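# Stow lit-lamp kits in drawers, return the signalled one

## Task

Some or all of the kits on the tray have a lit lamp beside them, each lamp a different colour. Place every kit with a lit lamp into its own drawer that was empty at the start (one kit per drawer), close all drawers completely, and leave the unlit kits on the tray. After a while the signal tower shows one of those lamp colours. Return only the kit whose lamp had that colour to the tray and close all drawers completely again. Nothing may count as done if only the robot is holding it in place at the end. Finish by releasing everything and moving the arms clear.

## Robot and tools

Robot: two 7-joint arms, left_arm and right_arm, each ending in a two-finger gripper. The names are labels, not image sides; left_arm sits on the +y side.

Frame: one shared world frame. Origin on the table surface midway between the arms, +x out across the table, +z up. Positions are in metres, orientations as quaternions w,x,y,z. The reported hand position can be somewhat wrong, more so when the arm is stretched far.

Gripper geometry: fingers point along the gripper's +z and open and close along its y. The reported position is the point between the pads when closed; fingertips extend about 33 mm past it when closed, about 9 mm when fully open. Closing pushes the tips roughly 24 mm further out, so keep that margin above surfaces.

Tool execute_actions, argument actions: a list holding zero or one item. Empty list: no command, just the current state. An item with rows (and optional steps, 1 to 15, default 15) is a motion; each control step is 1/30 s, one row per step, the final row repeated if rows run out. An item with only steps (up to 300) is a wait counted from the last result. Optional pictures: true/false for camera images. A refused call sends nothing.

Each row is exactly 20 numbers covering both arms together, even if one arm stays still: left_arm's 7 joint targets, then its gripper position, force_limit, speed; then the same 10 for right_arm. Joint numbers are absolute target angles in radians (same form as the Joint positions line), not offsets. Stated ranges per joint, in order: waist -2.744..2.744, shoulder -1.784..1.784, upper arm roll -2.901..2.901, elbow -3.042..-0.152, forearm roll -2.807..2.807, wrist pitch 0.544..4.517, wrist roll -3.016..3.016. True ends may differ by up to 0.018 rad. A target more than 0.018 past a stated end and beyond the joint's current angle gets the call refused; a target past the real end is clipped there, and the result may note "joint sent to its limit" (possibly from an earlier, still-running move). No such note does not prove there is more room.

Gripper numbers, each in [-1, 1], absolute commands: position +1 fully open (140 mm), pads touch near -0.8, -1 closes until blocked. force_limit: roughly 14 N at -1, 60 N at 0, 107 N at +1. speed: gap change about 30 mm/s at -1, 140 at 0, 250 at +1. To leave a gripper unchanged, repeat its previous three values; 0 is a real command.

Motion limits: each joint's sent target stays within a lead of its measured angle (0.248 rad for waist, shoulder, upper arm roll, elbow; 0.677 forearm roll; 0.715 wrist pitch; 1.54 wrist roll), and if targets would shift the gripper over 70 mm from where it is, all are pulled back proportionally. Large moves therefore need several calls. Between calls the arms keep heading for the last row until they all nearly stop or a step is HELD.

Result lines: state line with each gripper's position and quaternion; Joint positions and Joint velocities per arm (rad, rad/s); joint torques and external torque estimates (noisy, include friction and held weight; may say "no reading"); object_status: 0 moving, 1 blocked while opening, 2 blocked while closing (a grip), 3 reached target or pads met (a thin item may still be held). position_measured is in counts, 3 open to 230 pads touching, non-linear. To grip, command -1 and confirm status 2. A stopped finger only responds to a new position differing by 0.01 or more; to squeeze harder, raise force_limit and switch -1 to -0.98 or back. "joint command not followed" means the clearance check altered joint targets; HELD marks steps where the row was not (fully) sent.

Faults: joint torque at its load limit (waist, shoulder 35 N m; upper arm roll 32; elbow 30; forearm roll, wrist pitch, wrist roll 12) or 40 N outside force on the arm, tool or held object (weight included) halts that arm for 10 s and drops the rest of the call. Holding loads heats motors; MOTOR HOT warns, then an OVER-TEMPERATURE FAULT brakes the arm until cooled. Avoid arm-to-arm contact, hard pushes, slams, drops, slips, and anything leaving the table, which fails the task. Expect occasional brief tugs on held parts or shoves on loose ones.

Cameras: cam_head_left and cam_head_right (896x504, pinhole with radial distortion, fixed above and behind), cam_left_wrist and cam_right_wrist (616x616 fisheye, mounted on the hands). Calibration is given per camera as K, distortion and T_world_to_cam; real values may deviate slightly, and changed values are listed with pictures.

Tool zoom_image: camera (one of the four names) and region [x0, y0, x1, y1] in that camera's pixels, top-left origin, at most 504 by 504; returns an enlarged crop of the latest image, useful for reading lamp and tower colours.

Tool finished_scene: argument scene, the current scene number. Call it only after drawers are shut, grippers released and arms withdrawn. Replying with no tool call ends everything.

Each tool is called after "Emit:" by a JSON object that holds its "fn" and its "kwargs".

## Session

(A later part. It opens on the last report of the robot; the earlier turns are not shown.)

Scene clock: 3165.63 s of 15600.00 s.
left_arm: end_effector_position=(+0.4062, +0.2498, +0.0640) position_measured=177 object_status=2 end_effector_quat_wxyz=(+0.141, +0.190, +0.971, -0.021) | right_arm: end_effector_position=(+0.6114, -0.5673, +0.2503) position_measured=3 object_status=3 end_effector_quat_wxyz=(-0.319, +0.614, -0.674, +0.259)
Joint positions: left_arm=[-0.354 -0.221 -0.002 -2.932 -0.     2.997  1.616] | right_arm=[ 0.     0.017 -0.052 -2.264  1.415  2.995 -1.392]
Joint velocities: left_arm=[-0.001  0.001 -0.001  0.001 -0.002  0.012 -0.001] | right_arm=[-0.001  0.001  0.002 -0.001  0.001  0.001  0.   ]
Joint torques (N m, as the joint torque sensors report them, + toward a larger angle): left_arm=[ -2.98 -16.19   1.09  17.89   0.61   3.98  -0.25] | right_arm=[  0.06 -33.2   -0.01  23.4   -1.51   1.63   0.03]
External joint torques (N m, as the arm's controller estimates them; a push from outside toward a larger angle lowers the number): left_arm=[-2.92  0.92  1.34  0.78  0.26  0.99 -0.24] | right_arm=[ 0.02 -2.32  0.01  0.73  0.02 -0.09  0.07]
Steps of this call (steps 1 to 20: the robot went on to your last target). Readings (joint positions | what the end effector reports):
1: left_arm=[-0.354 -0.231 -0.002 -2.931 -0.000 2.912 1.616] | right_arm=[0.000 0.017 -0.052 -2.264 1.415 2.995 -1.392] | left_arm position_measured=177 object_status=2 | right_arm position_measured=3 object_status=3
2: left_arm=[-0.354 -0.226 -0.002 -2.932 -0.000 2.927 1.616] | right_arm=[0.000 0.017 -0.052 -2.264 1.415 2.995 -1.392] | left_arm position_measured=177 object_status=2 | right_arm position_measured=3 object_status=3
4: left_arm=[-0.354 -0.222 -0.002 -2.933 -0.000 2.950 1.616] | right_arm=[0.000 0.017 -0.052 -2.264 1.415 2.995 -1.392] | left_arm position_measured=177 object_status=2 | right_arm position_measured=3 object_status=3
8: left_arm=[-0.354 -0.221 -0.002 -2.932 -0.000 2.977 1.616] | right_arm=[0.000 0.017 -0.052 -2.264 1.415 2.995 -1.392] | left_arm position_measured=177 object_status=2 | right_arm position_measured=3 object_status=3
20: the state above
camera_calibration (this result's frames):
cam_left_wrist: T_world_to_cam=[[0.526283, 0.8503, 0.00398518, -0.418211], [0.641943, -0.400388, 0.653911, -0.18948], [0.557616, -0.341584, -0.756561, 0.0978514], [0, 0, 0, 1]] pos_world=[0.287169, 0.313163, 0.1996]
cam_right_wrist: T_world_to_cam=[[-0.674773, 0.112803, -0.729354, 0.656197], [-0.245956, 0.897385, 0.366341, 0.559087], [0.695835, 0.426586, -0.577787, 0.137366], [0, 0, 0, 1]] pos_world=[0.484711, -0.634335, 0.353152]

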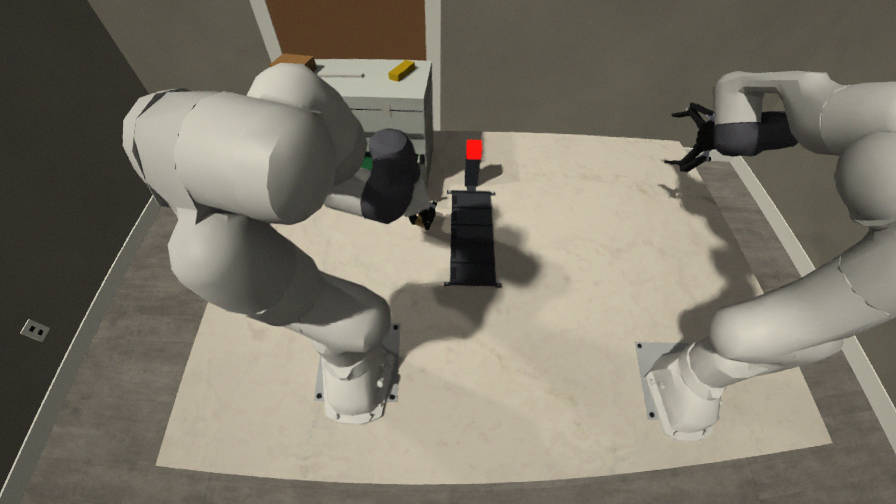

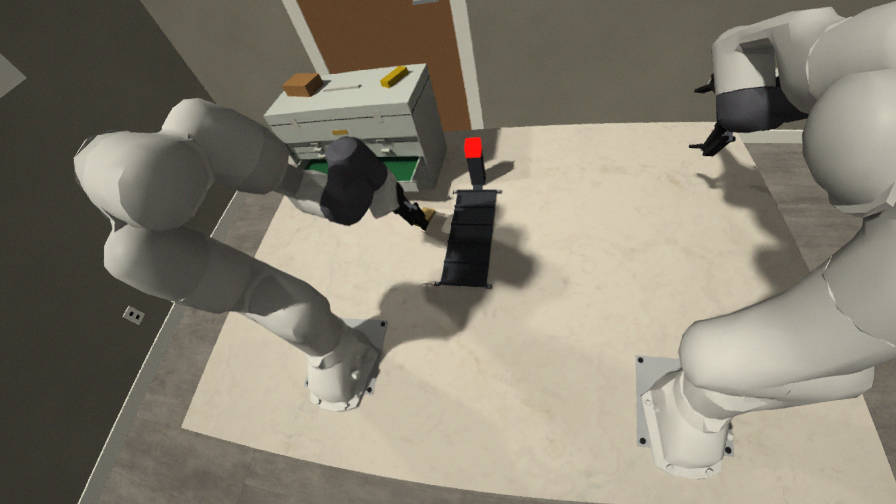

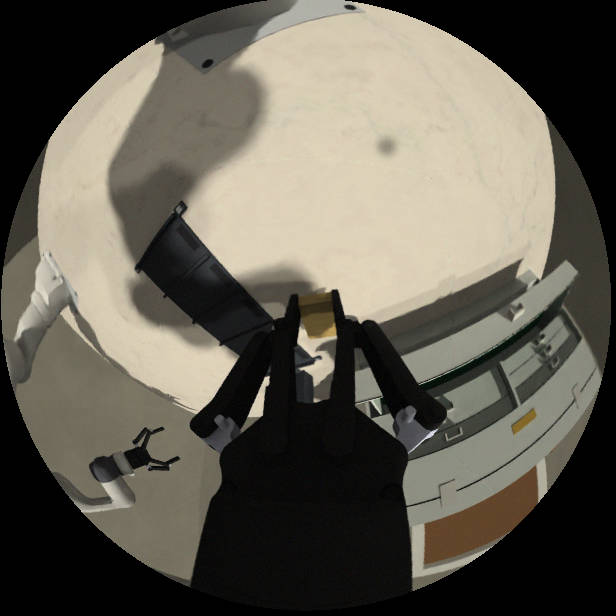

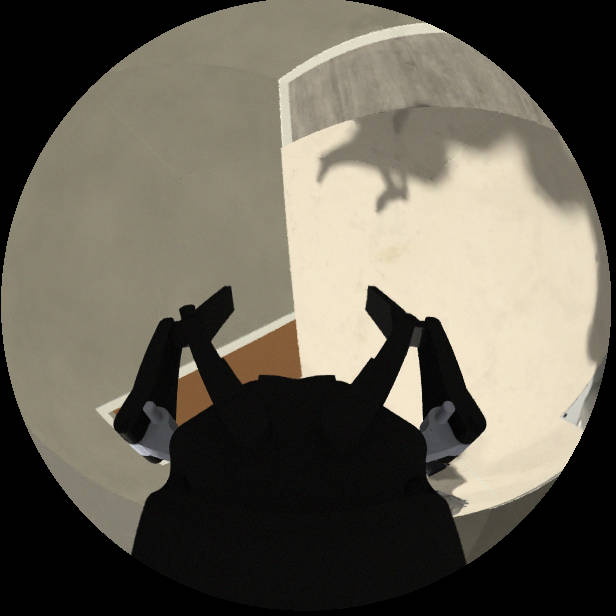

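Emit:
{"fn": "execute_actions", "kwargs": {"actions": [{"rows":[[-0.357,-0.22,0,-2.932,0.0,3.03,1.61,-1,0.3,-0.6,0,0.017,-0.05,-2.264,1.415,2.995,-1.392,1,0,0],[-0.357,-0.21,0,-2.932,0.0,3.04,1.61,-1,0.3,-0.6,0,0.017,-0.05,-2.264,1.415,2.995,-1.392,1,0,0],[-0.357,-0.20,0,-2.932,0.0,3.05,1.61,-1,0.3,-0.6,0,0.017,-0.05,-2.264,1.415,2.995,-1.392,1,0,0],[-0.357,-0.19,0,-2.932,0.0,3.06,1.61,-1,0.3,-0.6,0,0.017,-0.05,-2.264,1.415,2.995,-1.392,1,0,0],[-0.357,-0.18,0,-2.932,0.0,3.07,1.61,-1,0.3,-0.6,0,0.017,-0.05,-2.264,1.415,2.995,-1.392,1,0,0],[-0.357,-0.17,0,-2.932,0.0,3.08,1.61,-1,0.3,-0.6,0,0.017,-0.05,-2.264,1.415,2.995,-1.392,1,0,0],[-0.357,-0.16,0,-2.932,0.0,3.09,1.61,-1,0.3,-0.6,0,0.017,-0.05,-2.264,1.415,2.995,-1.392,1,0,0],[-0.357,-0.15,0,-2.932,0.0,3.098,1.61,-1,0.3,-0.6,0,0.017,-0.05,-2.264,1.415,2.995,-1.392,1,0,0],[-0.357,-0.14,0,-2.932,0.0,3.098,1.61,-1,0.3,-0.6,0,0.017,-0.05,-2.264,1.415,2.995,-1.392,1,0,0],[-0.357,-0.13,0,-2.932,0.0,3.098,1.61,-1,0.3,-0.6,0,0.017,-0.05,-2.264,1.415,2.995,-1.392,1,0,0]],"steps":15}], "pictures": false}}

Emit:
{"fn": "execute_actions", "kwargs": {"actions": [{"steps":12}], "pictures": false}}

Emit:
{"fn": "execute_actions", "kwargs": {"actions": [{"rows":[[-0.357,-0.126,0,-2.932,0.0,3.114,1.61,-1,0.3,-0.6,0,0.017,-0.05,-2.264,1.415,2.995,-1.392,1,0,0],[-0.357,-0.126,0,-2.932,0.0,3.114,1.61,-1,0.3,-0.6,0,0.017,-0.05,-2.264,1.415,2.995,-1.392,1,0,0],[-0.357,-0.122,0,-2.932,0.0,3.114,1.61,-1,0.3,-0.6,0,0.017,-0.05,-2.264,1.415,2.995,-1.392,1,0,0],[-0.357,-0.122,0,-2.932,0.0,3.114,1.61,-1,0.3,-0.6,0,0.017,-0.05,-2.264,1.415,2.995,-1.392,1,0,0],[-0.357,-0.118,0,-2.932,0.0,3.114,1.61,-1,0.3,-0.6,0,0.017,-0.05,-2.264,1.415,2.995,-1.392,1,0,0],[-0.357,-0.118,0,-2.932,0.0,3.114,1.61,-1,0.3,-0.6,0,0.017,-0.05,-2.264,1.415,2.995,-1.392,1,0,0],[-0.357,-0.114,0,-2.932,0.0,3.114,1.61,-1,0.3,-0.6,0,0.017,-0.05,-2.264,1.415,2.995,-1.392,1,0,0]],"steps":15}], "pictures": false}}

Scene clock: 3198.07 s of 15600.00 s.
left_arm: end_effector_position=(+0.4046, +0.2503, +0.0410) position_measured=177 object_status=2 end_effector_quat_wxyz=(+0.138, +0.190, +0.972, -0.021) | right_arm: end_effector_position=(+0.6114, -0.5673, +0.2503) position_measured=3 object_status=3 end_effector_quat_wxyz=(-0.319, +0.614, -0.674, +0.259)
Joint positions: left_arm=[-0.354 -0.132 -0.002 -2.933 -0.     3.081  1.616] | right_arm=[ 0.     0.017 -0.052 -2.264  1.415  2.995 -1.392]
Joint velocities: left_arm=[-0.     0.02   0.002 -0.002  0.     0.059 -0.   ] | right_arm=[-0.001 -0.001 -0.    -0.001  0.001 -0.    -0.   ]
Joint torques (N m, as the joint torque sensors report them, + toward a larger angle): left_arm=[ -2.24 -18.2    1.46  15.34   0.58   4.16  -0.25] | right_arm=[  0.38 -32.94  -0.53  23.25  -1.51   1.61   0.06]
External joint torques (N m, as the arm's controller estimates them; a push from outside toward a larger angle lowers the number): left_arm=[-2.28  1.06  1.54 -0.51  0.31  1.13 -0.25] | right_arm=[ 0.42 -2.12 -0.43  0.64  0.02 -0.12  0.1 ]
Steps of this call (steps 1 to 15: the robot went on to your last target; steps 16 to 90: nothing new was sent; then 28.93 s passed at rest; steps 91 to 105: all 15 steps of this action). Readings (joint positions | what the end effector reports):
91: left_arm=[-0.354 -0.221 -0.002 -2.932 -0.000 3.003 1.616] | right_arm=[0.000 0.017 -0.052 -2.264 1.415 2.995 -1.392] | left_arm position_measured=177 object_status=2 | right_arm position_measured=3 object_status=3
92: left_arm=[-0.354 -0.219 -0.002 -2.932 -0.000 3.008 1.616] | right_arm=[0.000 0.017 -0.052 -2.264 1.415 2.995 -1.392] | left_arm position_measured=177 object_status=2 | right_arm position_measured=3 object_status=3
94: left_arm=[-0.354 -0.208 -0.002 -2.932 -0.000 3.022 1.616] | right_arm=[0.000 0.017 -0.052 -2.264 1.415 2.995 -1.392] | left_arm position_measured=177 object_status=2 | right_arm position_measured=3 object_status=3
98: left_arm=[-0.354 -0.172 -0.002 -2.932 -0.000 3.054 1.616] | right_arm=[0.000 0.017 -0.052 -2.264 1.415 2.995 -1.392] | left_arm position_measured=177 object_status=2 | right_arm position_measured=3 object_status=3
105: the state above

Scene clock: 3198.47 s of 15600.00 s.
left_arm: end_effector_position=(+0.4068, +0.2495, +0.0422) position_measured=177 object_status=2 end_effector_quat_wxyz=(+0.142, +0.190, +0.971, -0.021) | right_arm: end_effector_position=(+0.6114, -0.5673, +0.2503) position_measured=3 object_status=3 end_effector_quat_wxyz=(-0.319, +0.614, -0.674, +0.259)
Joint positions: left_arm=[-0.354 -0.131 -0.002 -2.933 -0.     3.091  1.616] | right_arm=[ 0.     0.017 -0.052 -2.264  1.415  2.995 -1.392]
Joint velocities: left_arm=[-0.001 -0.002  0.    -0.     0.001  0.006  0.002] | right_arm=[-0.001  0.001 -0.001  0.    -0.001 -0.001  0.001]
Joint torques (N m, as the joint torque sensors report them, + toward a larger angle): left_arm=[ -2.26 -17.78   1.1   16.11   0.61   4.1   -0.3 ] | right_arm=[  0.33 -32.99  -0.18  23.21  -1.5    1.62   0.  ]
External joint torques (N m, as the arm's controller estimates them; a push from outside toward a larger angle lowers the number): left_arm=[-2.23  1.12  1.25  0.49  0.33  1.08 -0.29] | right_arm=[ 0.38 -2.02 -0.07  0.49  0.04 -0.12  0.05]
Steps of this call (steps 1 to 12: the robot went on to your last target). Readings (joint positions | what the end effector reports):
1: left_arm=[-0.354 -0.132 -0.002 -2.933 -0.000 3.083 1.616] | right_arm=[0.000 0.017 -0.052 -2.264 1.415 2.995 -1.392] | left_arm position_measured=177 object_status=2 | right_arm position_measured=3 object_status=3
2: left_arm=[-0.354 -0.131 -0.002 -2.933 -0.000 3.085 1.616] | right_arm=[0.000 0.017 -0.052 -2.264 1.415 2.995 -1.392] | left_arm position_measured=177 object_status=2 | right_arm position_measured=3 object_status=3
4: left_arm=[-0.354 -0.131 -0.002 -2.933 -0.000 3.087 1.616] | right_arm=[0.000 0.017 -0.052 -2.264 1.415 2.995 -1.392] | left_arm position_measured=177 object_status=2 | right_arm position_measured=3 object_status=3
8: left_arm=[-0.354 -0.131 -0.002 -2.933 -0.000 3.090 1.616] | right_arm=[0.000 0.017 -0.052 -2.264 1.415 2.995 -1.392] | left_arm position_measured=177 object_status=2 | right_arm position_measured=3 object_status=3
12: the state above

Scene clock: 3198.97 s of 15600.00 s.
left_arm: end_effector_position=(+0.4066, +0.2496, +0.0382) position_measured=177 object_status=2 end_effector_quat_wxyz=(+0.142, +0.190, +0.971, -0.021) | right_arm: end_effector_position=(+0.6114, -0.5673, +0.2503) position_measured=3 object_status=3 end_effector_quat_wxyz=(-0.319, +0.614, -0.674, +0.259)
Joint positions: left_arm=[-0.354 -0.115 -0.002 -2.933 -0.     3.107  1.616] | right_arm=[ 0.     0.017 -0.052 -2.264  1.415  2.995 -1.392]
Joint velocities: left_arm=[-0.001  0.001  0.001 -0.001  0.001  0.006 -0.001] | right_arm=[ 0.002  0.     0.001 -0.002 -0.002 -0.    -0.002]
Joint torques (N m, as the joint torque sensors report them, + toward a larger angle): left_arm=[ -1.96 -18.46   1.5   15.86   0.5    4.14  -0.24] | right_arm=[  0.06 -32.47  -0.17  23.18  -1.54   1.65   0.06]
External joint torques (N m, as the arm's controller estimates them; a push from outside toward a larger angle lowers the number): left_arm=[-1.97  0.63  1.59  0.55  0.24  1.13 -0.23] | right_arm=[-0.07 -1.68 -0.23  0.58 -0.01 -0.06  0.11]
Steps of this call (steps 1 to 15: all 15 steps of this action). Readings (joint positions | what the end effector reports):
1: left_arm=[-0.354 -0.130 -0.002 -2.933 -0.000 3.094 1.616] | right_arm=[0.000 0.017 -0.052 -2.264 1.415 2.995 -1.392] | left_arm position_measured=177 object_status=2 | right_arm position_measured=3 object_status=3
2: left_arm=[-0.354 -0.129 -0.002 -2.933 -0.000 3.096 1.616] | right_arm=[0.000 0.017 -0.052 -2.264 1.415 2.995 -1.392] | left_arm position_measured=177 object_status=2 | right_arm position_measured=3 object_status=3
4: left_arm=[-0.354 -0.126 -0.002 -2.933 -0.000 3.100 1.616] | right_arm=[0.000 0.017 -0.052 -2.264 1.415 2.995 -1.392] | left_arm position_measured=177 object_status=2 | right_arm position_measured=3 object_status=3
8: left_arm=[-0.354 -0.118 -0.002 -2.933 -0.000 3.104 1.616] | right_arm=[0.000 0.017 -0.052 -2.264 1.415 2.995 -1.392] | left_arm position_measured=177 object_status=2 | right_arm position_measured=3 object_status=3
15: the state above

Emit:
{"fn": "execute_actions", "kwargs": {"actions": [{"rows":[[-0.357,-0.11,0,-2.932,0.0,3.13,1.61,-1,0.3,-0.6,0,0.017,-0.05,-2.264,1.415,2.995,-1.392,1,0,0],[-0.357,-0.11,0,-2.932,0.0,3.13,1.61,-1,0.3,-0.6,0,0.017,-0.05,-2.264,1.415,2.995,-1.392,1,0,0],[-0.357,-0.106,0,-2.932,0.0,3.13,1.61,-1,0.3,-0.6,0,0.017,-0.05,-2.264,1.415,2.995,-1.392,1,0,0],[-0.357,-0.106,0,-2.932,0.0,3.13,1.61,-1,0.3,-0.6,0,0.017,-0.05,-2.264,1.415,2.995,-1.392,1,0,0],[-0.357,-0.102,0,-2.932,0.0,3.13,1.61,-1,0.3,-0.6,0,0.017,-0.05,-2.264,1.415,2.995,-1.392,1,0,0],[-0.357,-0.102,0,-2.932,0.0,3.13,1.61,-1,0.3,-0.6,0,0.017,-0.05,-2.264,1.415,2.995,-1.392,1,0,0],[-0.357,-0.098,0,-2.932,0.0,3.13,1.61,-1,0.3,-0.6,0,0.017,-0.05,-2.264,1.415,2.995,-1.392,1,0,0]],"steps":15}], "pictures": false}}

Scene clock: 3210.20 s of 15600.00 s.
left_arm: end_effector_position=(+0.4065, +0.2496, +0.0345) position_measured=177 object_status=2 end_effector_quat_wxyz=(+0.143, +0.190, +0.971, -0.021) | right_arm: end_effector_position=(+0.6114, -0.5673, +0.2503) position_measured=3 object_status=3 end_effector_quat_wxyz=(-0.319, +0.614, -0.674, +0.259)
Joint positions: left_arm=[-0.354 -0.099 -0.002 -2.933 -0.     3.123  1.616] | right_arm=[ 0.     0.017 -0.052 -2.264  1.415  2.995 -1.392]
Joint velocities: left_arm=[ 0.001  0.002 -0.002 -0.001 -0.001  0.005 -0.   ] | right_arm=[ 0.002  0.     0.     0.     0.001 -0.001  0.   ]
Joint torques (N m, as the joint torque sensors report them, + toward a larger angle): left_arm=[ -1.82 -17.9    1.58  15.9    0.57   4.12  -0.24] | right_arm=[ -0.08 -32.51  -0.03  23.09  -1.57   1.65   0.07]
External joint torques (N m, as the arm's controller estimates them; a push from outside toward a larger angle lowers the number): left_arm=[-1.8   1.42  1.69  0.92  0.32  1.11 -0.23] | right_arm=[-0.21 -1.54 -0.11  0.37 -0.02 -0.06  0.11]
Steps of this call (steps 1 to 15: the robot went on to your last target; steps 16 to 90: nothing new was sent; then 7.73 s passed at rest; steps 91 to 105: all 15 steps of this action). Readings (joint positions | what the end effector reports):
91: left_arm=[-0.354 -0.114 -0.002 -2.933 -0.000 3.110 1.616] | right_arm=[0.000 0.017 -0.052 -2.264 1.415 2.995 -1.392] | left_arm position_measured=177 object_status=2 | right_arm position_measured=3 object_status=3
92: left_arm=[-0.354 -0.113 -0.002 -2.933 -0.000 3.113 1.616] | right_arm=[0.000 0.017 -0.052 -2.264 1.415 2.995 -1.392] | left_arm position_measured=177 object_status=2 | right_arm position_measured=3 object_status=3
94: left_arm=[-0.354 -0.110 -0.002 -2.933 -0.000 3.117 1.616] | right_arm=[0.000 0.017 -0.052 -2.264 1.415 2.995 -1.392] | left_arm position_measured=177 object_status=2 | right_arm position_measured=3 object_status=3
98: left_arm=[-0.354 -0.102 -0.002 -2.933 -0.000 3.120 1.616] | right_arm=[0.000 0.017 -0.052 -2.264 1.415 2.995 -1.392] | left_arm position_measured=177 object_status=2 | right_arm position_measured=3 object_status=3
105: the state above

Emit:
{"fn": "execute_actions", "kwargs": {"actions": [{"rows":[[-0.357,-0.094,0,-2.932,0.0,3.146,1.61,-1,0.3,-0.6,0,0.017,-0.05,-2.264,1.415,2.995,-1.392,1,0,0],[-0.357,-0.094,0,-2.932,0.0,3.146,1.61,-1,0.3,-0.6,0,0.017,-0.05,-2.264,1.415,2.995,-1.392,1,0,0],[-0.357,-0.09,0,-2.932,0.0,3.146,1.61,-1,0.3,-0.6,0,0.017,-0.05,-2.264,1.415,2.995,-1.392,1,0,0],[-0.357,-0.09,0,-2.932,0.0,3.146,1.61,-1,0.3,-0.6,0,0.017,-0.05,-2.264,1.415,2.995,-1.392,1,0,0],[-0.357,-0.086,0,-2.932,0.0,3.146,1.61,-1,0.3,-0.6,0,0.017,-0.05,-2.264,1.415,2.995,-1.392,1,0,0],[-0.357,-0.086,0,-2.932,0.0,3.146,1.61,-1,0.3,-0.6,0,0.017,-0.05,-2.264,1.415,2.995,-1.392,1,0,0],[-0.357,-0.082,0,-2.932,0.0,3.146,1.61,-1,0.3,-0.6,0,0.017,-0.05,-2.264,1.415,2.995,-1.392,1,0,0]],"steps":15}], "pictures": false}}

Scene clock: 3223.93 s of 15600.00 s.
left_arm: end_effector_position=(+0.4081, +0.2490, +0.0324) position_measured=177 object_status=2 end_effector_quat_wxyz=(+0.146, +0.190, +0.971, -0.022) | right_arm: end_effector_position=(+0.6114, -0.5673, +0.2503) position_measured=3 object_status=3 end_effector_quat_wxyz=(-0.319, +0.614, -0.674, +0.259)
Joint positions: left_arm=[-0.354 -0.086 -0.002 -2.933 -0.     3.143  1.616] | right_arm=[ 0.     0.017 -0.052 -2.264  1.415  2.995 -1.392]
Joint velocities: left_arm=[ 0.     0.004 -0.001  0.    -0.     0.006  0.001] | right_arm=[ 0.001 -0.001  0.    -0.001 -0.001 -0.001  0.   ]
Joint torques (N m, as the joint torque sensors report them, + toward a larger angle): left_arm=[ -2.17 -17.12   1.83  14.72   0.54   3.5   -0.33] | right_arm=[  0.37 -32.99   0.36  23.15  -1.49   1.58   0.05]
External joint torques (N m, as the arm's controller estimates them; a push from outside toward a larger angle lowers the number): left_arm=[-2.15  2.48  1.94 -0.08  0.3   0.48 -0.33] | right_arm=[ 0.28 -2.04  0.33  0.47  0.05 -0.14  0.09]
Steps of this call (steps 1 to 15: the robot went on to your last target; steps 16 to 90: nothing new was sent; then 10.23 s passed at rest; steps 91 to 105: all 15 steps of this action). Readings (joint positions | what the end effector reports):
91: left_arm=[-0.354 -0.098 -0.002 -2.933 -0.000 3.127 1.616] | right_arm=[0.000 0.017 -0.052 -2.264 1.415 2.995 -1.392] | left_arm position_measured=177 object_status=2 | right_arm position_measured=3 object_status=3
92: left_arm=[-0.354 -0.097 -0.002 -2.933 -0.000 3.129 1.616] | right_arm=[0.000 0.017 -0.052 -2.264 1.415 2.995 -1.392] | left_arm position_measured=177 object_status=2 | right_arm position_measured=3 object_status=3
94: left_arm=[-0.354 -0.094 -0.002 -2.933 -0.000 3.133 1.616] | right_arm=[0.000 0.017 -0.052 -2.264 1.415 2.995 -1.392] | left_arm position_measured=177 object_status=2 | right_arm position_measured=3 object_status=3
98: left_arm=[-0.354 -0.088 -0.002 -2.933 -0.000 3.139 1.616] | right_arm=[0.000 0.017 -0.052 -2.264 1.415 2.995 -1.392] | left_arm position_measured=177 object_status=2 | right_arm position_measured=3 object_status=3
105: the state above

Emit:
{"fn": "execute_actions", "kwargs": {"actions": [{"rows":[[-0.357,-0.088,0,-2.932,0.0,3.143,1.61,0,0.3,-0.3,0,0.017,-0.05,-2.264,1.415,2.995,-1.392,1,0,0]],"steps":15}], "pictures": false}}

Emit:
{"fn": "execute_actions", "kwargs": {"actions": [{"rows":[[-0.357,-0.15,0,-2.932,0.0,3.09,1.61,0.2,0.3,-0.3,0,0.017,-0.05,-2.264,1.415,2.995,-1.392,1,0,0],[-0.357,-0.15,0,-2.932,0.0,3.09,1.61,0.2,0.3,-0.3,0,0.017,-0.05,-2.264,1.415,2.995,-1.392,1,0,0],[-0.357,-0.15,0,-2.932,0.0,3.09,1.61,0.2,0.3,-0.3,0,0.017,-0.05,-2.264,1.415,2.995,-1.392,1,0,0],[-0.357,-0.25,0,-2.92,0.0,2.96,1.61,0.2,0.3,-0.3,0,0.017,-0.05,-2.264,1.415,2.995,-1.392,1,0,0],[-0.357,-0.25,0,-2.92,0.0,2.96,1.61,0.2,0.3,-0.3,0,0.017,-0.05,-2.264,1.415,2.995,-1.392,1,0,0],[-0.357,-0.25,0,-2.92,0.0,2.96,1.61,0.2,0.3,-0.3,0,0.017,-0.05,-2.264,1.415,2.995,-1.392,1,0,0],[-0.357,-0.25,0,-2.92,0.0,2.96,1.61,0.2,0.3,-0.3,0,0.017,-0.05,-2.264,1.415,2.995,-1.392,1,0,0],[-0.357,-0.25,0,-2.75,0.0,2.7,0.8,0.2,0.3,-0.3,0,0.017,-0.05,-2.264,1.415,2.995,-1.392,1,0,0]],"steps":15}], "pictures": false}}

Emit:
{"fn": "execute_actions", "kwargs": {"actions": [{"rows":[[-0.357,-0.0864,0,-2.582,0.0,2.492,0.04,0.2,0.3,-0.3,0,0.017,-0.05,-2.264,1.415,2.995,-1.392,1,0,0]],"steps":15}], "pictures": false}}

Emit:
{"fn": "execute_actions", "kwargs": {"actions": [{"steps":50}]}}

Emit:
{"fn": "zoom_image", "kwargs": {"camera": "cam_left_wrist", "region": [200, 180, 440, 420]}}

Scene clock: 3257.73 s of 15600.00 s.
left_arm: end_effector_position=(+0.4085, +0.2488, +0.0327) position_measured=129 object_status=0 end_effector_quat_wxyz=(+0.146, +0.190, +0.971, -0.022) | right_arm: end_effector_position=(+0.6114, -0.5673, +0.2503) position_measured=3 object_status=3 end_effector_quat_wxyz=(-0.319, +0.614, -0.674, +0.259)
Joint positions: left_arm=[-0.354 -0.086 -0.002 -2.933 -0.     3.144  1.616] | right_arm=[ 0.     0.017 -0.052 -2.264  1.415  2.995 -1.392]
Joint velocities: left_arm=[-0.002  0.001 -0.    -0.001 -0.001  0.001 -0.001] | right_arm=[ 0.002 -0.001  0.001  0.001 -0.002  0.    -0.001]
Joint torques (N m, as the joint torque sensors report them, + toward a larger angle): left_arm=[ -1.36 -21.07   0.81  15.11   0.48   3.06  -0.21] | right_arm=[  0.34 -32.89  -0.08  22.92  -1.57   1.68   0.05]
External joint torques (N m, as the arm's controller estimates them; a push from outside toward a larger angle lowers the number): left_arm=[-1.3  -1.52  0.95  0.35  0.24  0.05 -0.2 ] | right_arm=[ 0.22 -1.86 -0.13  0.14 -0.02 -0.04  0.09]
Steps of this call (steps 1 to 15: the robot went on to your last target; steps 16 to 90: nothing new was sent; then 30.30 s passed at rest; steps 91 to 105: all 15 steps of this action). Readings (joint positions | what the end effector reports):
91: left_arm=[-0.354 -0.085 -0.002 -2.933 -0.000 3.144 1.616] | right_arm=[0.000 0.017 -0.052 -2.264 1.415 2.995 -1.392] | left_arm position_measured=177 object_status=0 | right_arm position_measured=3 object_status=3
92: left_arm=[-0.354 -0.086 -0.002 -2.933 -0.000 3.144 1.616] | right_arm=[0.000 0.017 -0.052 -2.264 1.415 2.995 -1.392] | left_arm position_measured=176 object_status=0 | right_arm position_measured=3 object_status=3
94: left_arm=[-0.354 -0.086 -0.002 -2.933 -0.000 3.144 1.616] | right_arm=[0.000 0.017 -0.052 -2.264 1.415 2.995 -1.392] | left_arm position_measured=161 object_status=0 | right_arm position_measured=3 object_status=3
98: left_arm=[-0.354 -0.086 -0.002 -2.933 -0.000 3.144 1.616] | right_arm=[0.000 0.017 -0.052 -2.264 1.415 2.995 -1.392] | left_arm position_measured=137 object_status=0 | right_arm position_measured=3 object_status=3
105: the state above

Scene clock: 3258.23 s of 15600.00 s.
left_arm: end_effector_position=(+0.4510, +0.2337, +0.1186) position_measured=104 object_status=3 end_effector_quat_wxyz=(+0.127, -0.041, +0.990, -0.051) | right_arm: end_effector_position=(+0.6114, -0.5673, +0.2503) position_measured=3 object_status=3 end_effector_quat_wxyz=(-0.319, +0.614, -0.674, +0.259)
Joint positions: left_arm=[-0.354 -0.252 -0.002 -2.753 -0.     2.776  1.147] | right_arm=[ 0.     0.017 -0.052 -2.264  1.415  2.995 -1.392]
Joint velocities: left_arm=[ 0.002  0.001  0.     0.031  0.001 -0.43  -1.125] | right_arm=[ 0.001  0.    -0.001 -0.001  0.001 -0.001 -0.001]
Joint torques (N m, as the joint torque sensors report them, + toward a larger angle): left_arm=[ -1.89 -17.87   1.59  19.92   0.99   2.41  -0.54] | right_arm=[ -0.06 -33.09  -0.16  22.95  -1.54   1.72   0.04]
External joint torques (N m, as the arm's controller estimates them; a push from outside toward a larger angle lowers the number): left_arm=[-1.93  0.68  1.77  0.29  0.52 -0.56 -0.55] | right_arm=[-0.09 -2.3  -0.13  0.34 -0.01  0.    0.09]
Steps of this call (steps 1 to 15: all 15 steps of this action). Readings (joint positions | what the end effector reports):
1: left_arm=[-0.354 -0.097 -0.002 -2.935 -0.000 3.134 1.616] | right_arm=[0.000 0.017 -0.052 -2.264 1.415 2.995 -1.392] | left_arm position_measured=129 object_status=0 | right_arm position_measured=3 object_status=3
2: left_arm=[-0.354 -0.114 -0.002 -2.935 -0.000 3.126 1.616] | right_arm=[0.000 0.017 -0.052 -2.264 1.415 2.995 -1.392] | left_arm position_measured=124 object_status=0 | right_arm position_measured=3 object_status=3
4: left_arm=[-0.354 -0.155 -0.002 -2.934 -0.000 3.092 1.616] | right_arm=[0.000 0.017 -0.052 -2.264 1.415 2.995 -1.392] | left_arm position_measured=112 object_status=0 | right_arm position_measured=3 object_status=3
8: left_arm=[-0.354 -0.231 -0.002 -2.887 -0.000 2.976 1.539] | right_arm=[0.000 0.017 -0.052 -2.264 1.415 2.995 -1.392] | left_arm position_measured=104 object_status=0 | right_arm position_measured=3 object_status=3
15: the state above

Scene clock: 3258.73 s of 15600.00 s.
left_arm: end_effector_position=(+0.4282, +0.2418, +0.0809) position_measured=104 object_status=3 end_effector_quat_wxyz=(+0.005, -0.466, +0.885, -0.006) | right_arm: end_effector_position=(+0.6114, -0.5673, +0.2503) position_measured=3 object_status=3 end_effector_quat_wxyz=(-0.319, +0.614, -0.674, +0.259)
Joint positions: left_arm=[-0.355 -0.088 -0.001 -2.584 -0.001  2.51   0.261] | right_arm=[ 0.     0.017 -0.052 -2.264  1.415  2.995 -1.392]
Joint velocities: left_arm=[ 0.001  0.     0.001  0.005  0.    -0.088 -0.709] | right_arm=[-0.001 -0.001 -0.002  0.001  0.     0.001 -0.002]
Joint torques (N m, as the joint torque sensors report them, + toward a larger angle): left_arm=[ -1.91 -24.06   1.1   21.3    0.93   2.    -0.4 ] | right_arm=[  0.24 -32.44  -0.13  22.95  -1.6    1.64  -0.03]
External joint torques (N m, as the arm's controller estimates them; a push from outside toward a larger angle lowers the number): left_arm=[-1.96  0.58  1.13  1.37  0.45 -0.54 -0.41] | right_arm=[ 0.29 -1.56 -0.02  0.29 -0.07 -0.09  0.02]
Steps of this call (steps 1 to 15: all 15 steps of this action). Readings (joint positions | what the end effector reports):
1: left_arm=[-0.354 -0.218 -0.001 -2.711 -0.001 2.727 1.039] | right_arm=[0.000 0.017 -0.052 -2.264 1.415 2.995 -1.392] | left_arm position_measured=104 object_status=3 | right_arm position_measured=3 object_status=3
2: left_arm=[-0.354 -0.172 -0.001 -2.664 -0.001 2.687 0.936] | right_arm=[0.000 0.017 -0.052 -2.264 1.415 2.995 -1.392] | left_arm position_measured=104 object_status=3 | right_arm position_measured=3 object_status=3
4: left_arm=[-0.355 -0.121 -0.001 -2.615 -0.001 2.625 0.761] | right_arm=[0.000 0.017 -0.052 -2.264 1.415 2.995 -1.392] | left_arm position_measured=104 object_status=3 | right_arm position_measured=3 object_status=3
8: left_arm=[-0.355 -0.092 -0.001 -2.590 -0.001 2.554 0.507] | right_arm=[0.000 0.017 -0.052 -2.264 1.415 2.995 -1.392] | left_arm position_measured=104 object_status=3 | right_arm position_measured=3 object_status=3
15: the state above

Scene clock: 3260.40 s of 15600.00 s.
left_arm: end_effector_position=(+0.4243, +0.2432, +0.0798) position_measured=104 object_status=3 end_effector_quat_wxyz=(+0.000, -0.557, +0.830, -0.001) | right_arm: end_effector_position=(+0.6114, -0.5673, +0.2503) position_measured=3 object_status=3 end_effector_quat_wxyz=(-0.319, +0.614, -0.674, +0.259)
Joint positions: left_arm=[-0.355 -0.088 -0.001 -2.583 -0.001  2.496  0.048] | right_arm=[ 0.     0.017 -0.052 -2.264  1.415  2.995 -1.392]
Joint velocities: left_arm=[ 0.     0.    -0.001 -0.001 -0.    -0.001 -0.002] | right_arm=[ 0.    -0.001 -0.001  0.001 -0.001 -0.    -0.001]
Joint torques (N m, as the joint torque sensors report them, + toward a larger angle): left_arm=[ -2.18 -23.42   1.07  20.16   0.97   1.96  -0.26] | right_arm=[  0.15 -32.74  -0.03  22.98  -1.55   1.63   0.06]
External joint torques (N m, as the arm's controller estimates them; a push from outside toward a larger angle lowers the number): left_arm=[-2.18  1.11  1.16  0.32  0.49 -0.53 -0.26] | right_arm=[ 0.2  -1.7   0.08  0.21 -0.01 -0.11  0.1 ]
Steps of this call (steps 1 to 45: the robot went on to your last target; steps 46 to 50: nothing new was sent). Readings (joint positions | what the end effector reports):
1: left_arm=[-0.355 -0.088 -0.001 -2.584 -0.001 2.508 0.238] | right_arm=[0.000 0.017 -0.052 -2.264 1.415 2.995 -1.392] | left_arm position_measured=104 object_status=3 | right_arm position_measured=3 object_status=3
2: left_arm=[-0.355 -0.088 -0.001 -2.584 -0.001 2.506 0.219] | right_arm=[0.000 0.017 -0.052 -2.264 1.415 2.995 -1.392] | left_arm position_measured=104 object_status=3 | right_arm position_measured=3 object_status=3
4: left_arm=[-0.355 -0.088 -0.001 -2.584 -0.001 2.503 0.185] | right_arm=[0.000 0.017 -0.052 -2.264 1.415 2.995 -1.392] | left_arm position_measured=104 object_status=3 | right_arm position_measured=3 object_status=3
8: left_arm=[-0.355 -0.088 -0.001 -2.584 -0.001 2.499 0.136] | right_arm=[0.000 0.017 -0.052 -2.264 1.415 2.995 -1.392] | left_arm position_measured=104 object_status=3 | right_arm position_measured=3 object_status=3
50: the state above
All arms were judged still, so your last target was given up. Only a new action makes them travel on or press farther. Fingers that are still opening or closing keep moving.
camera_calibration (this result's frames):
cam_left_wrist: T_world_to_cam=[[-0.851889, 0.520603, -0.0570772, 0.247606], [0.45283, 0.786939, 0.419132, -0.403838], [0.263118, 0.331207, -0.90613, 0.0707508], [0, 0, 0, 1]] pos_world=[0.375187, 0.165458, 0.247503]
cam_right_wrist: T_world_to_cam=[[-0.674773, 0.112803, -0.729354, 0.656197], [-0.245956, 0.897385, 0.366341, 0.559087], [0.695835, 0.426586, -0.577787, 0.137366], [0, 0, 0, 1]] pos_world=[0.484711, -0.634335, 0.353152]

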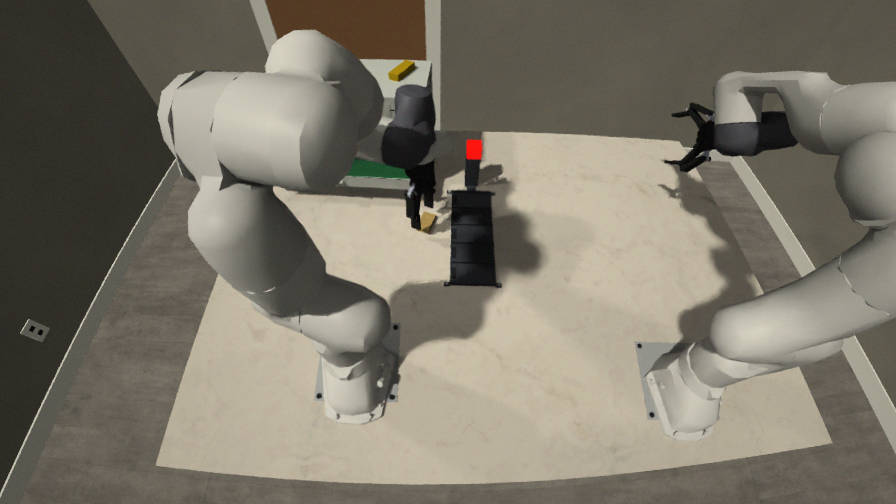

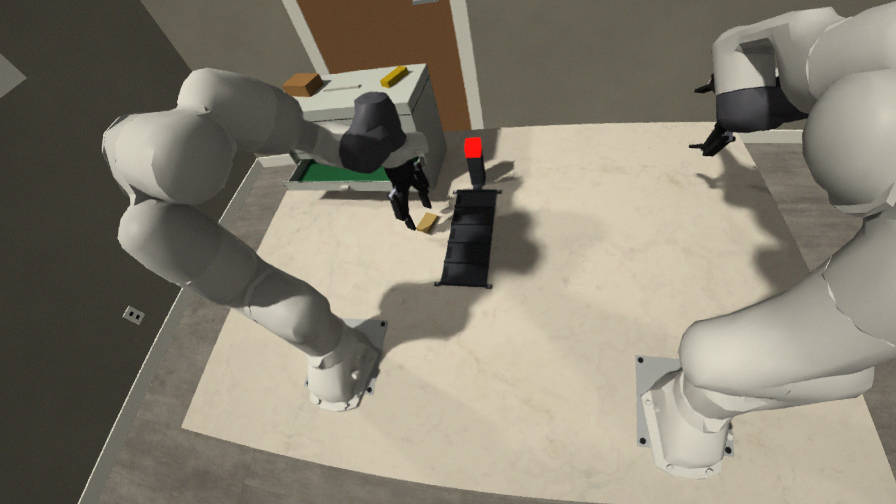

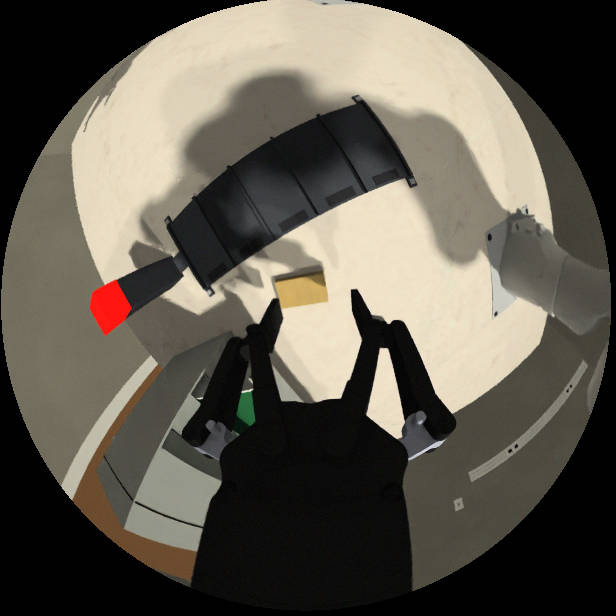

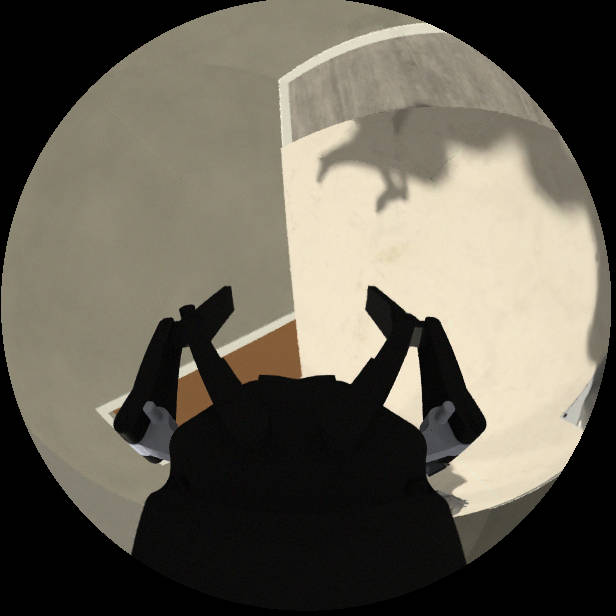

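Region (200, 180, 440, 420) of cam_left_wrist's 616x616 image, scaled by 2.100, with more detail than that image has.

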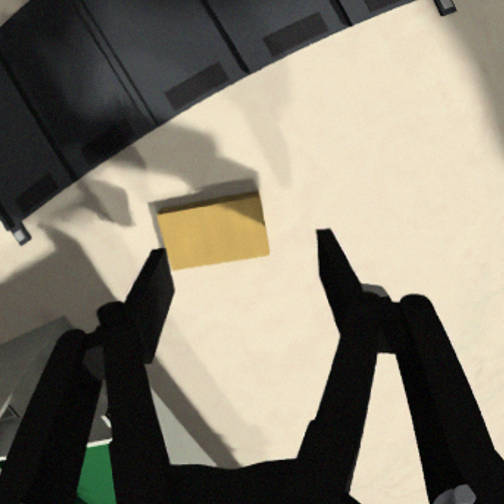

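Emit:
{"fn": "execute_actions", "kwargs": {"actions": [{"rows":[[-0.388,-0.03,0,-2.52,0.0,2.50,0.015,0.2,0.3,-0.3,0,0.017,-0.05,-2.264,1.415,2.995,-1.392,1,0,0],[-0.388,-0.03,0,-2.52,0.0,2.50,0.015,0.2,0.3,-0.3,0,0.017,-0.05,-2.264,1.415,2.995,-1.392,1,0,0],[-0.388,-0.03,0,-2.52,0.0,2.50,0.015,0.2,0.3,-0.3,0,0.017,-0.05,-2.264,1.415,2.995,-1.392,1,0,0],[-0.388,-0.03,0,-2.52,0.0,2.52,0.015,0.2,0.3,-0.3,0,0.017,-0.05,-2.264,1.415,2.995,-1.392,1,0,0],[-0.388,-0.03,0,-2.52,0.0,2.54,0.015,0.2,0.3,-0.3,0,0.017,-0.05,-2.264,1.415,2.995,-1.392,1,0,0],[-0.388,0.0,0,-2.52,0.0,2.57,0.015,0.2,0.3,-0.3,0,0.017,-0.05,-2.264,1.415,2.995,-1.392,1,0,0],[-0.388,0.0,0,-2.52,0.0,2.57,0.015,0.2,0.3,-0.3,0,0.017,-0.05,-2.264,1.415,2.995,-1.392,1,0,0],[-0.388,0.02,0,-2.52,0.0,2.57,0.015,0.2,0.3,-0.3,0,0.017,-0.05,-2.264,1.415,2.995,-1.392,1,0,0],[-0.388,0.02,0,-2.52,0.0,2.57,0.015,0.2,0.3,-0.3,0,0.017,-0.05,-2.264,1.415,2.995,-1.392,1,0,0],[-0.388,0.043,0,-2.5237,0.0,2.57,0.015,0.2,0.3,-0.3,0,0.017,-0.05,-2.264,1.415,2.995,-1.392,1,0,0]],"steps":15}], "pictures": false}}

Emit:
{"fn": "execute_actions", "kwargs": {"actions": [{"steps":20}]}}

Emit:
{"fn": "zoom_image", "kwargs": {"camera": "cam_left_wrist", "region": [200, 220, 440, 420]}}

Scene clock: 3283.70 s of 15600.00 s.
left_arm: end_effector_position=(+0.4378, +0.2243, +0.0491) position_measured=104 object_status=3 end_effector_quat_wxyz=(-0.003, -0.554, +0.832, +0.003) | right_arm: end_effector_position=(+0.6114, -0.5673, +0.2503) position_measured=3 object_status=3 end_effector_quat_wxyz=(-0.319, +0.614, -0.674, +0.259)
Joint positions: left_arm=[-0.385  0.041  0.    -2.524 -0.001  2.557  0.027] | right_arm=[ 0.     0.017 -0.052 -2.264  1.415  2.995 -1.392]
Joint velocities: left_arm=[-0.002  0.035  0.001 -0.     0.001  0.047 -0.015] | right_arm=[-0.002 -0.     0.001 -0.001  0.001 -0.     0.   ]
Joint torques (N m, as the joint torque sensors report them, + toward a larger angle): left_arm=[ -2.4  -28.55  -0.07  19.1    0.9    3.63  -0.39] | right_arm=[  0.26 -32.35   0.05  23.08  -1.54   1.66   0.07]
External joint torques (N m, as the arm's controller estimates them; a push from outside toward a larger angle lowers the number): left_arm=[-2.35  1.43 -0.07 -1.1   0.45  0.98 -0.39] | right_arm=[ 0.22 -1.45  0.07  0.45 -0.01 -0.06  0.11]
Steps of this call (steps 1 to 90: nothing new was sent; then 19.80 s passed at rest; steps 91 to 105: all 15 steps of this action). Readings (joint positions | what the end effector reports):
91: left_arm=[-0.360 -0.076 0.001 -2.569 -0.001 2.495 0.044] | right_arm=[0.000 0.017 -0.052 -2.264 1.415 2.995 -1.392] | left_arm position_measured=104 object_status=3 | right_arm position_measured=3 object_status=3
92: left_arm=[-0.368 -0.060 0.002 -2.552 -0.001 2.496 0.042] | right_arm=[0.000 0.017 -0.052 -2.264 1.415 2.995 -1.392] | left_arm position_measured=104 object_status=3 | right_arm position_measured=3 object_status=3
94: left_arm=[-0.379 -0.043 0.001 -2.534 -0.001 2.500 0.038] | right_arm=[0.000 0.017 -0.052 -2.264 1.415 2.995 -1.392] | left_arm position_measured=104 object_status=3 | right_arm position_measured=3 object_status=3
98: left_arm=[-0.385 -0.011 0.000 -2.521 -0.001 2.534 0.032] | right_arm=[0.000 0.017 -0.052 -2.264 1.415 2.995 -1.392] | left_arm position_measured=104 object_status=3 | right_arm position_measured=3 object_status=3
105: the state above

Scene clock: 3284.37 s of 15600.00 s.
left_arm: end_effector_position=(+0.4402, +0.2234, +0.0495) position_measured=104 object_status=3 end_effector_quat_wxyz=(-0.000, -0.556, +0.831, +0.000) | right_arm: end_effector_position=(+0.6114, -0.5673, +0.2503) position_measured=3 object_status=3 end_effector_quat_wxyz=(-0.319, +0.614, -0.674, +0.259)
Joint positions: left_arm=[-0.385  0.042  0.    -2.524 -0.001  2.566  0.022] | right_arm=[ 0.     0.017 -0.052 -2.264  1.415  2.995 -1.392]
Joint velocities: left_arm=[-0.     0.001  0.001  0.     0.     0.002 -0.003] | right_arm=[-0.    -0.    -0.001 -0.    -0.001 -0.001 -0.001]
Joint torques (N m, as the joint torque sensors report them, + toward a larger angle): left_arm=[ -2.45 -26.8    0.35  18.76   0.87   3.25  -0.26] | right_arm=[  0.24 -32.74  -0.2   23.03  -1.53   1.66   0.07]
External joint torques (N m, as the arm's controller estimates them; a push from outside toward a larger angle lowers the number): left_arm=[-2.5   1.35  0.26 -0.19  0.44  0.75 -0.26] | right_arm=[ 0.39 -1.89  0.01  0.37  0.   -0.08  0.11]
Steps of this call (steps 1 to 15: the robot went on to your last target; steps 16 to 20: nothing new was sent). Readings (joint positions | what the end effector reports):
1: left_arm=[-0.385 0.041 0.000 -2.524 -0.001 2.558 0.026] | right_arm=[0.000 0.017 -0.052 -2.264 1.415 2.995 -1.392] | left_arm position_measured=104 object_status=3 | right_arm position_measured=3 object_status=3
2: left_arm=[-0.385 0.042 0.000 -2.524 -0.001 2.560 0.026] | right_arm=[0.000 0.017 -0.052 -2.264 1.415 2.995 -1.392] | left_arm position_measured=104 object_status=3 | right_arm position_measured=3 object_status=3
4: left_arm=[-0.385 0.042 0.000 -2.524 -0.001 2.562 0.025] | right_arm=[0.000 0.017 -0.052 -2.264 1.415 2.995 -1.392] | left_arm position_measured=104 object_status=3 | right_arm position_measured=3 object_status=3
8: left_arm=[-0.385 0.042 0.000 -2.524 -0.001 2.564 0.024] | right_arm=[0.000 0.017 -0.052 -2.264 1.415 2.995 -1.392] | left_arm position_measured=104 object_status=3 | right_arm position_measured=3 object_status=3
20: the state above
All arms were judged still, so your last target was given up. Only a new action makes them travel on or press farther. Fingers that are still opening or closing keep moving.
camera_calibration (this result's frames):
cam_left_wrist: T_world_to_cam=[[-0.850189, 0.523529, -0.055645, 0.268307], [0.4561, 0.785204, 0.418841, -0.383823], [0.262968, 0.330714, -0.906353, 0.0458528], [0, 0, 0, 1]] pos_world=[0.391115, 0.145749, 0.21725]
cam_right_wrist: T_world_to_cam=[[-0.674773, 0.112803, -0.729354, 0.656197], [-0.245956, 0.897385, 0.366341, 0.559087], [0.695835, 0.426586, -0.577787, 0.137366], [0, 0, 0, 1]] pos_world=[0.484711, -0.634335, 0.353152]

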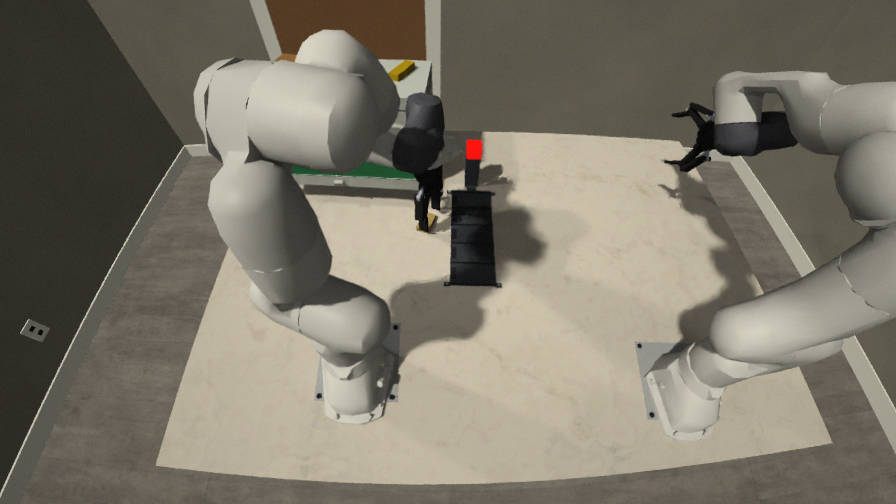

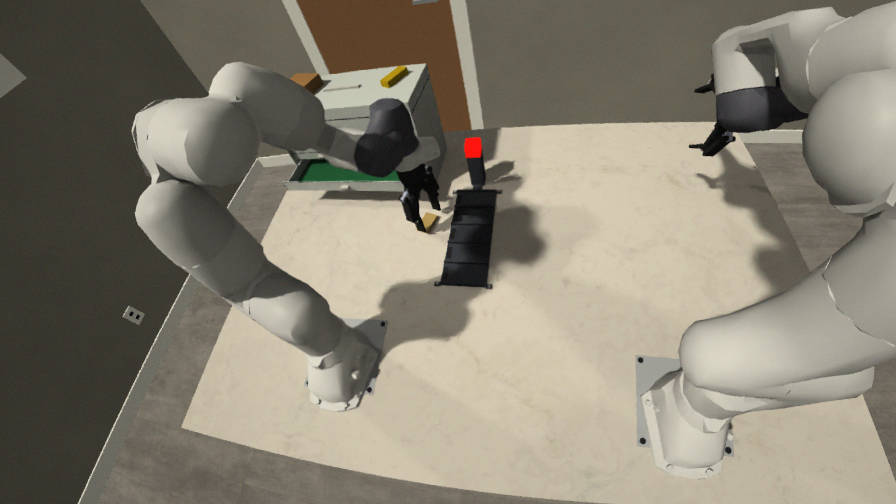

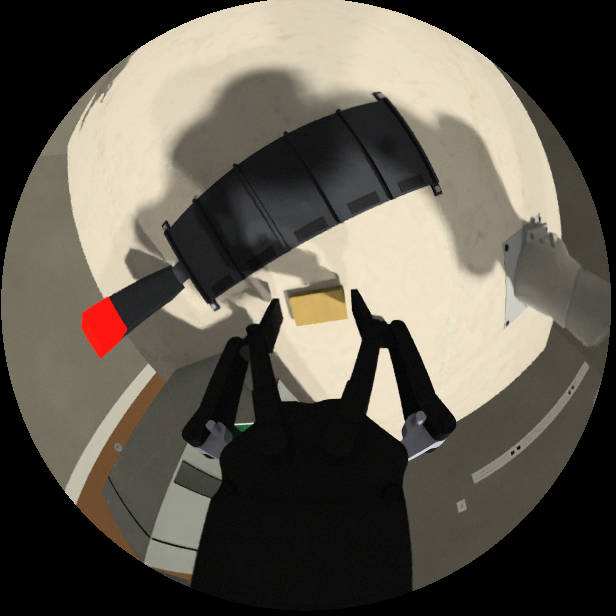

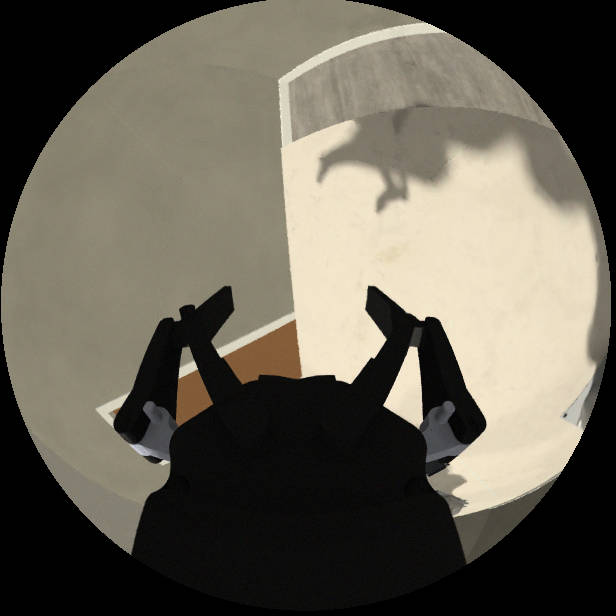

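Region (200, 220, 440, 420) of cam_left_wrist's 616x616 image, scaled by 2.100, with more detail than that image has.

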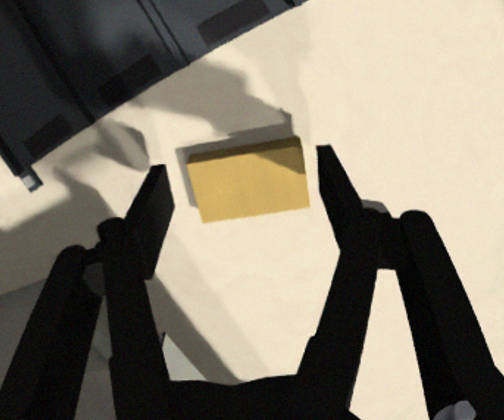

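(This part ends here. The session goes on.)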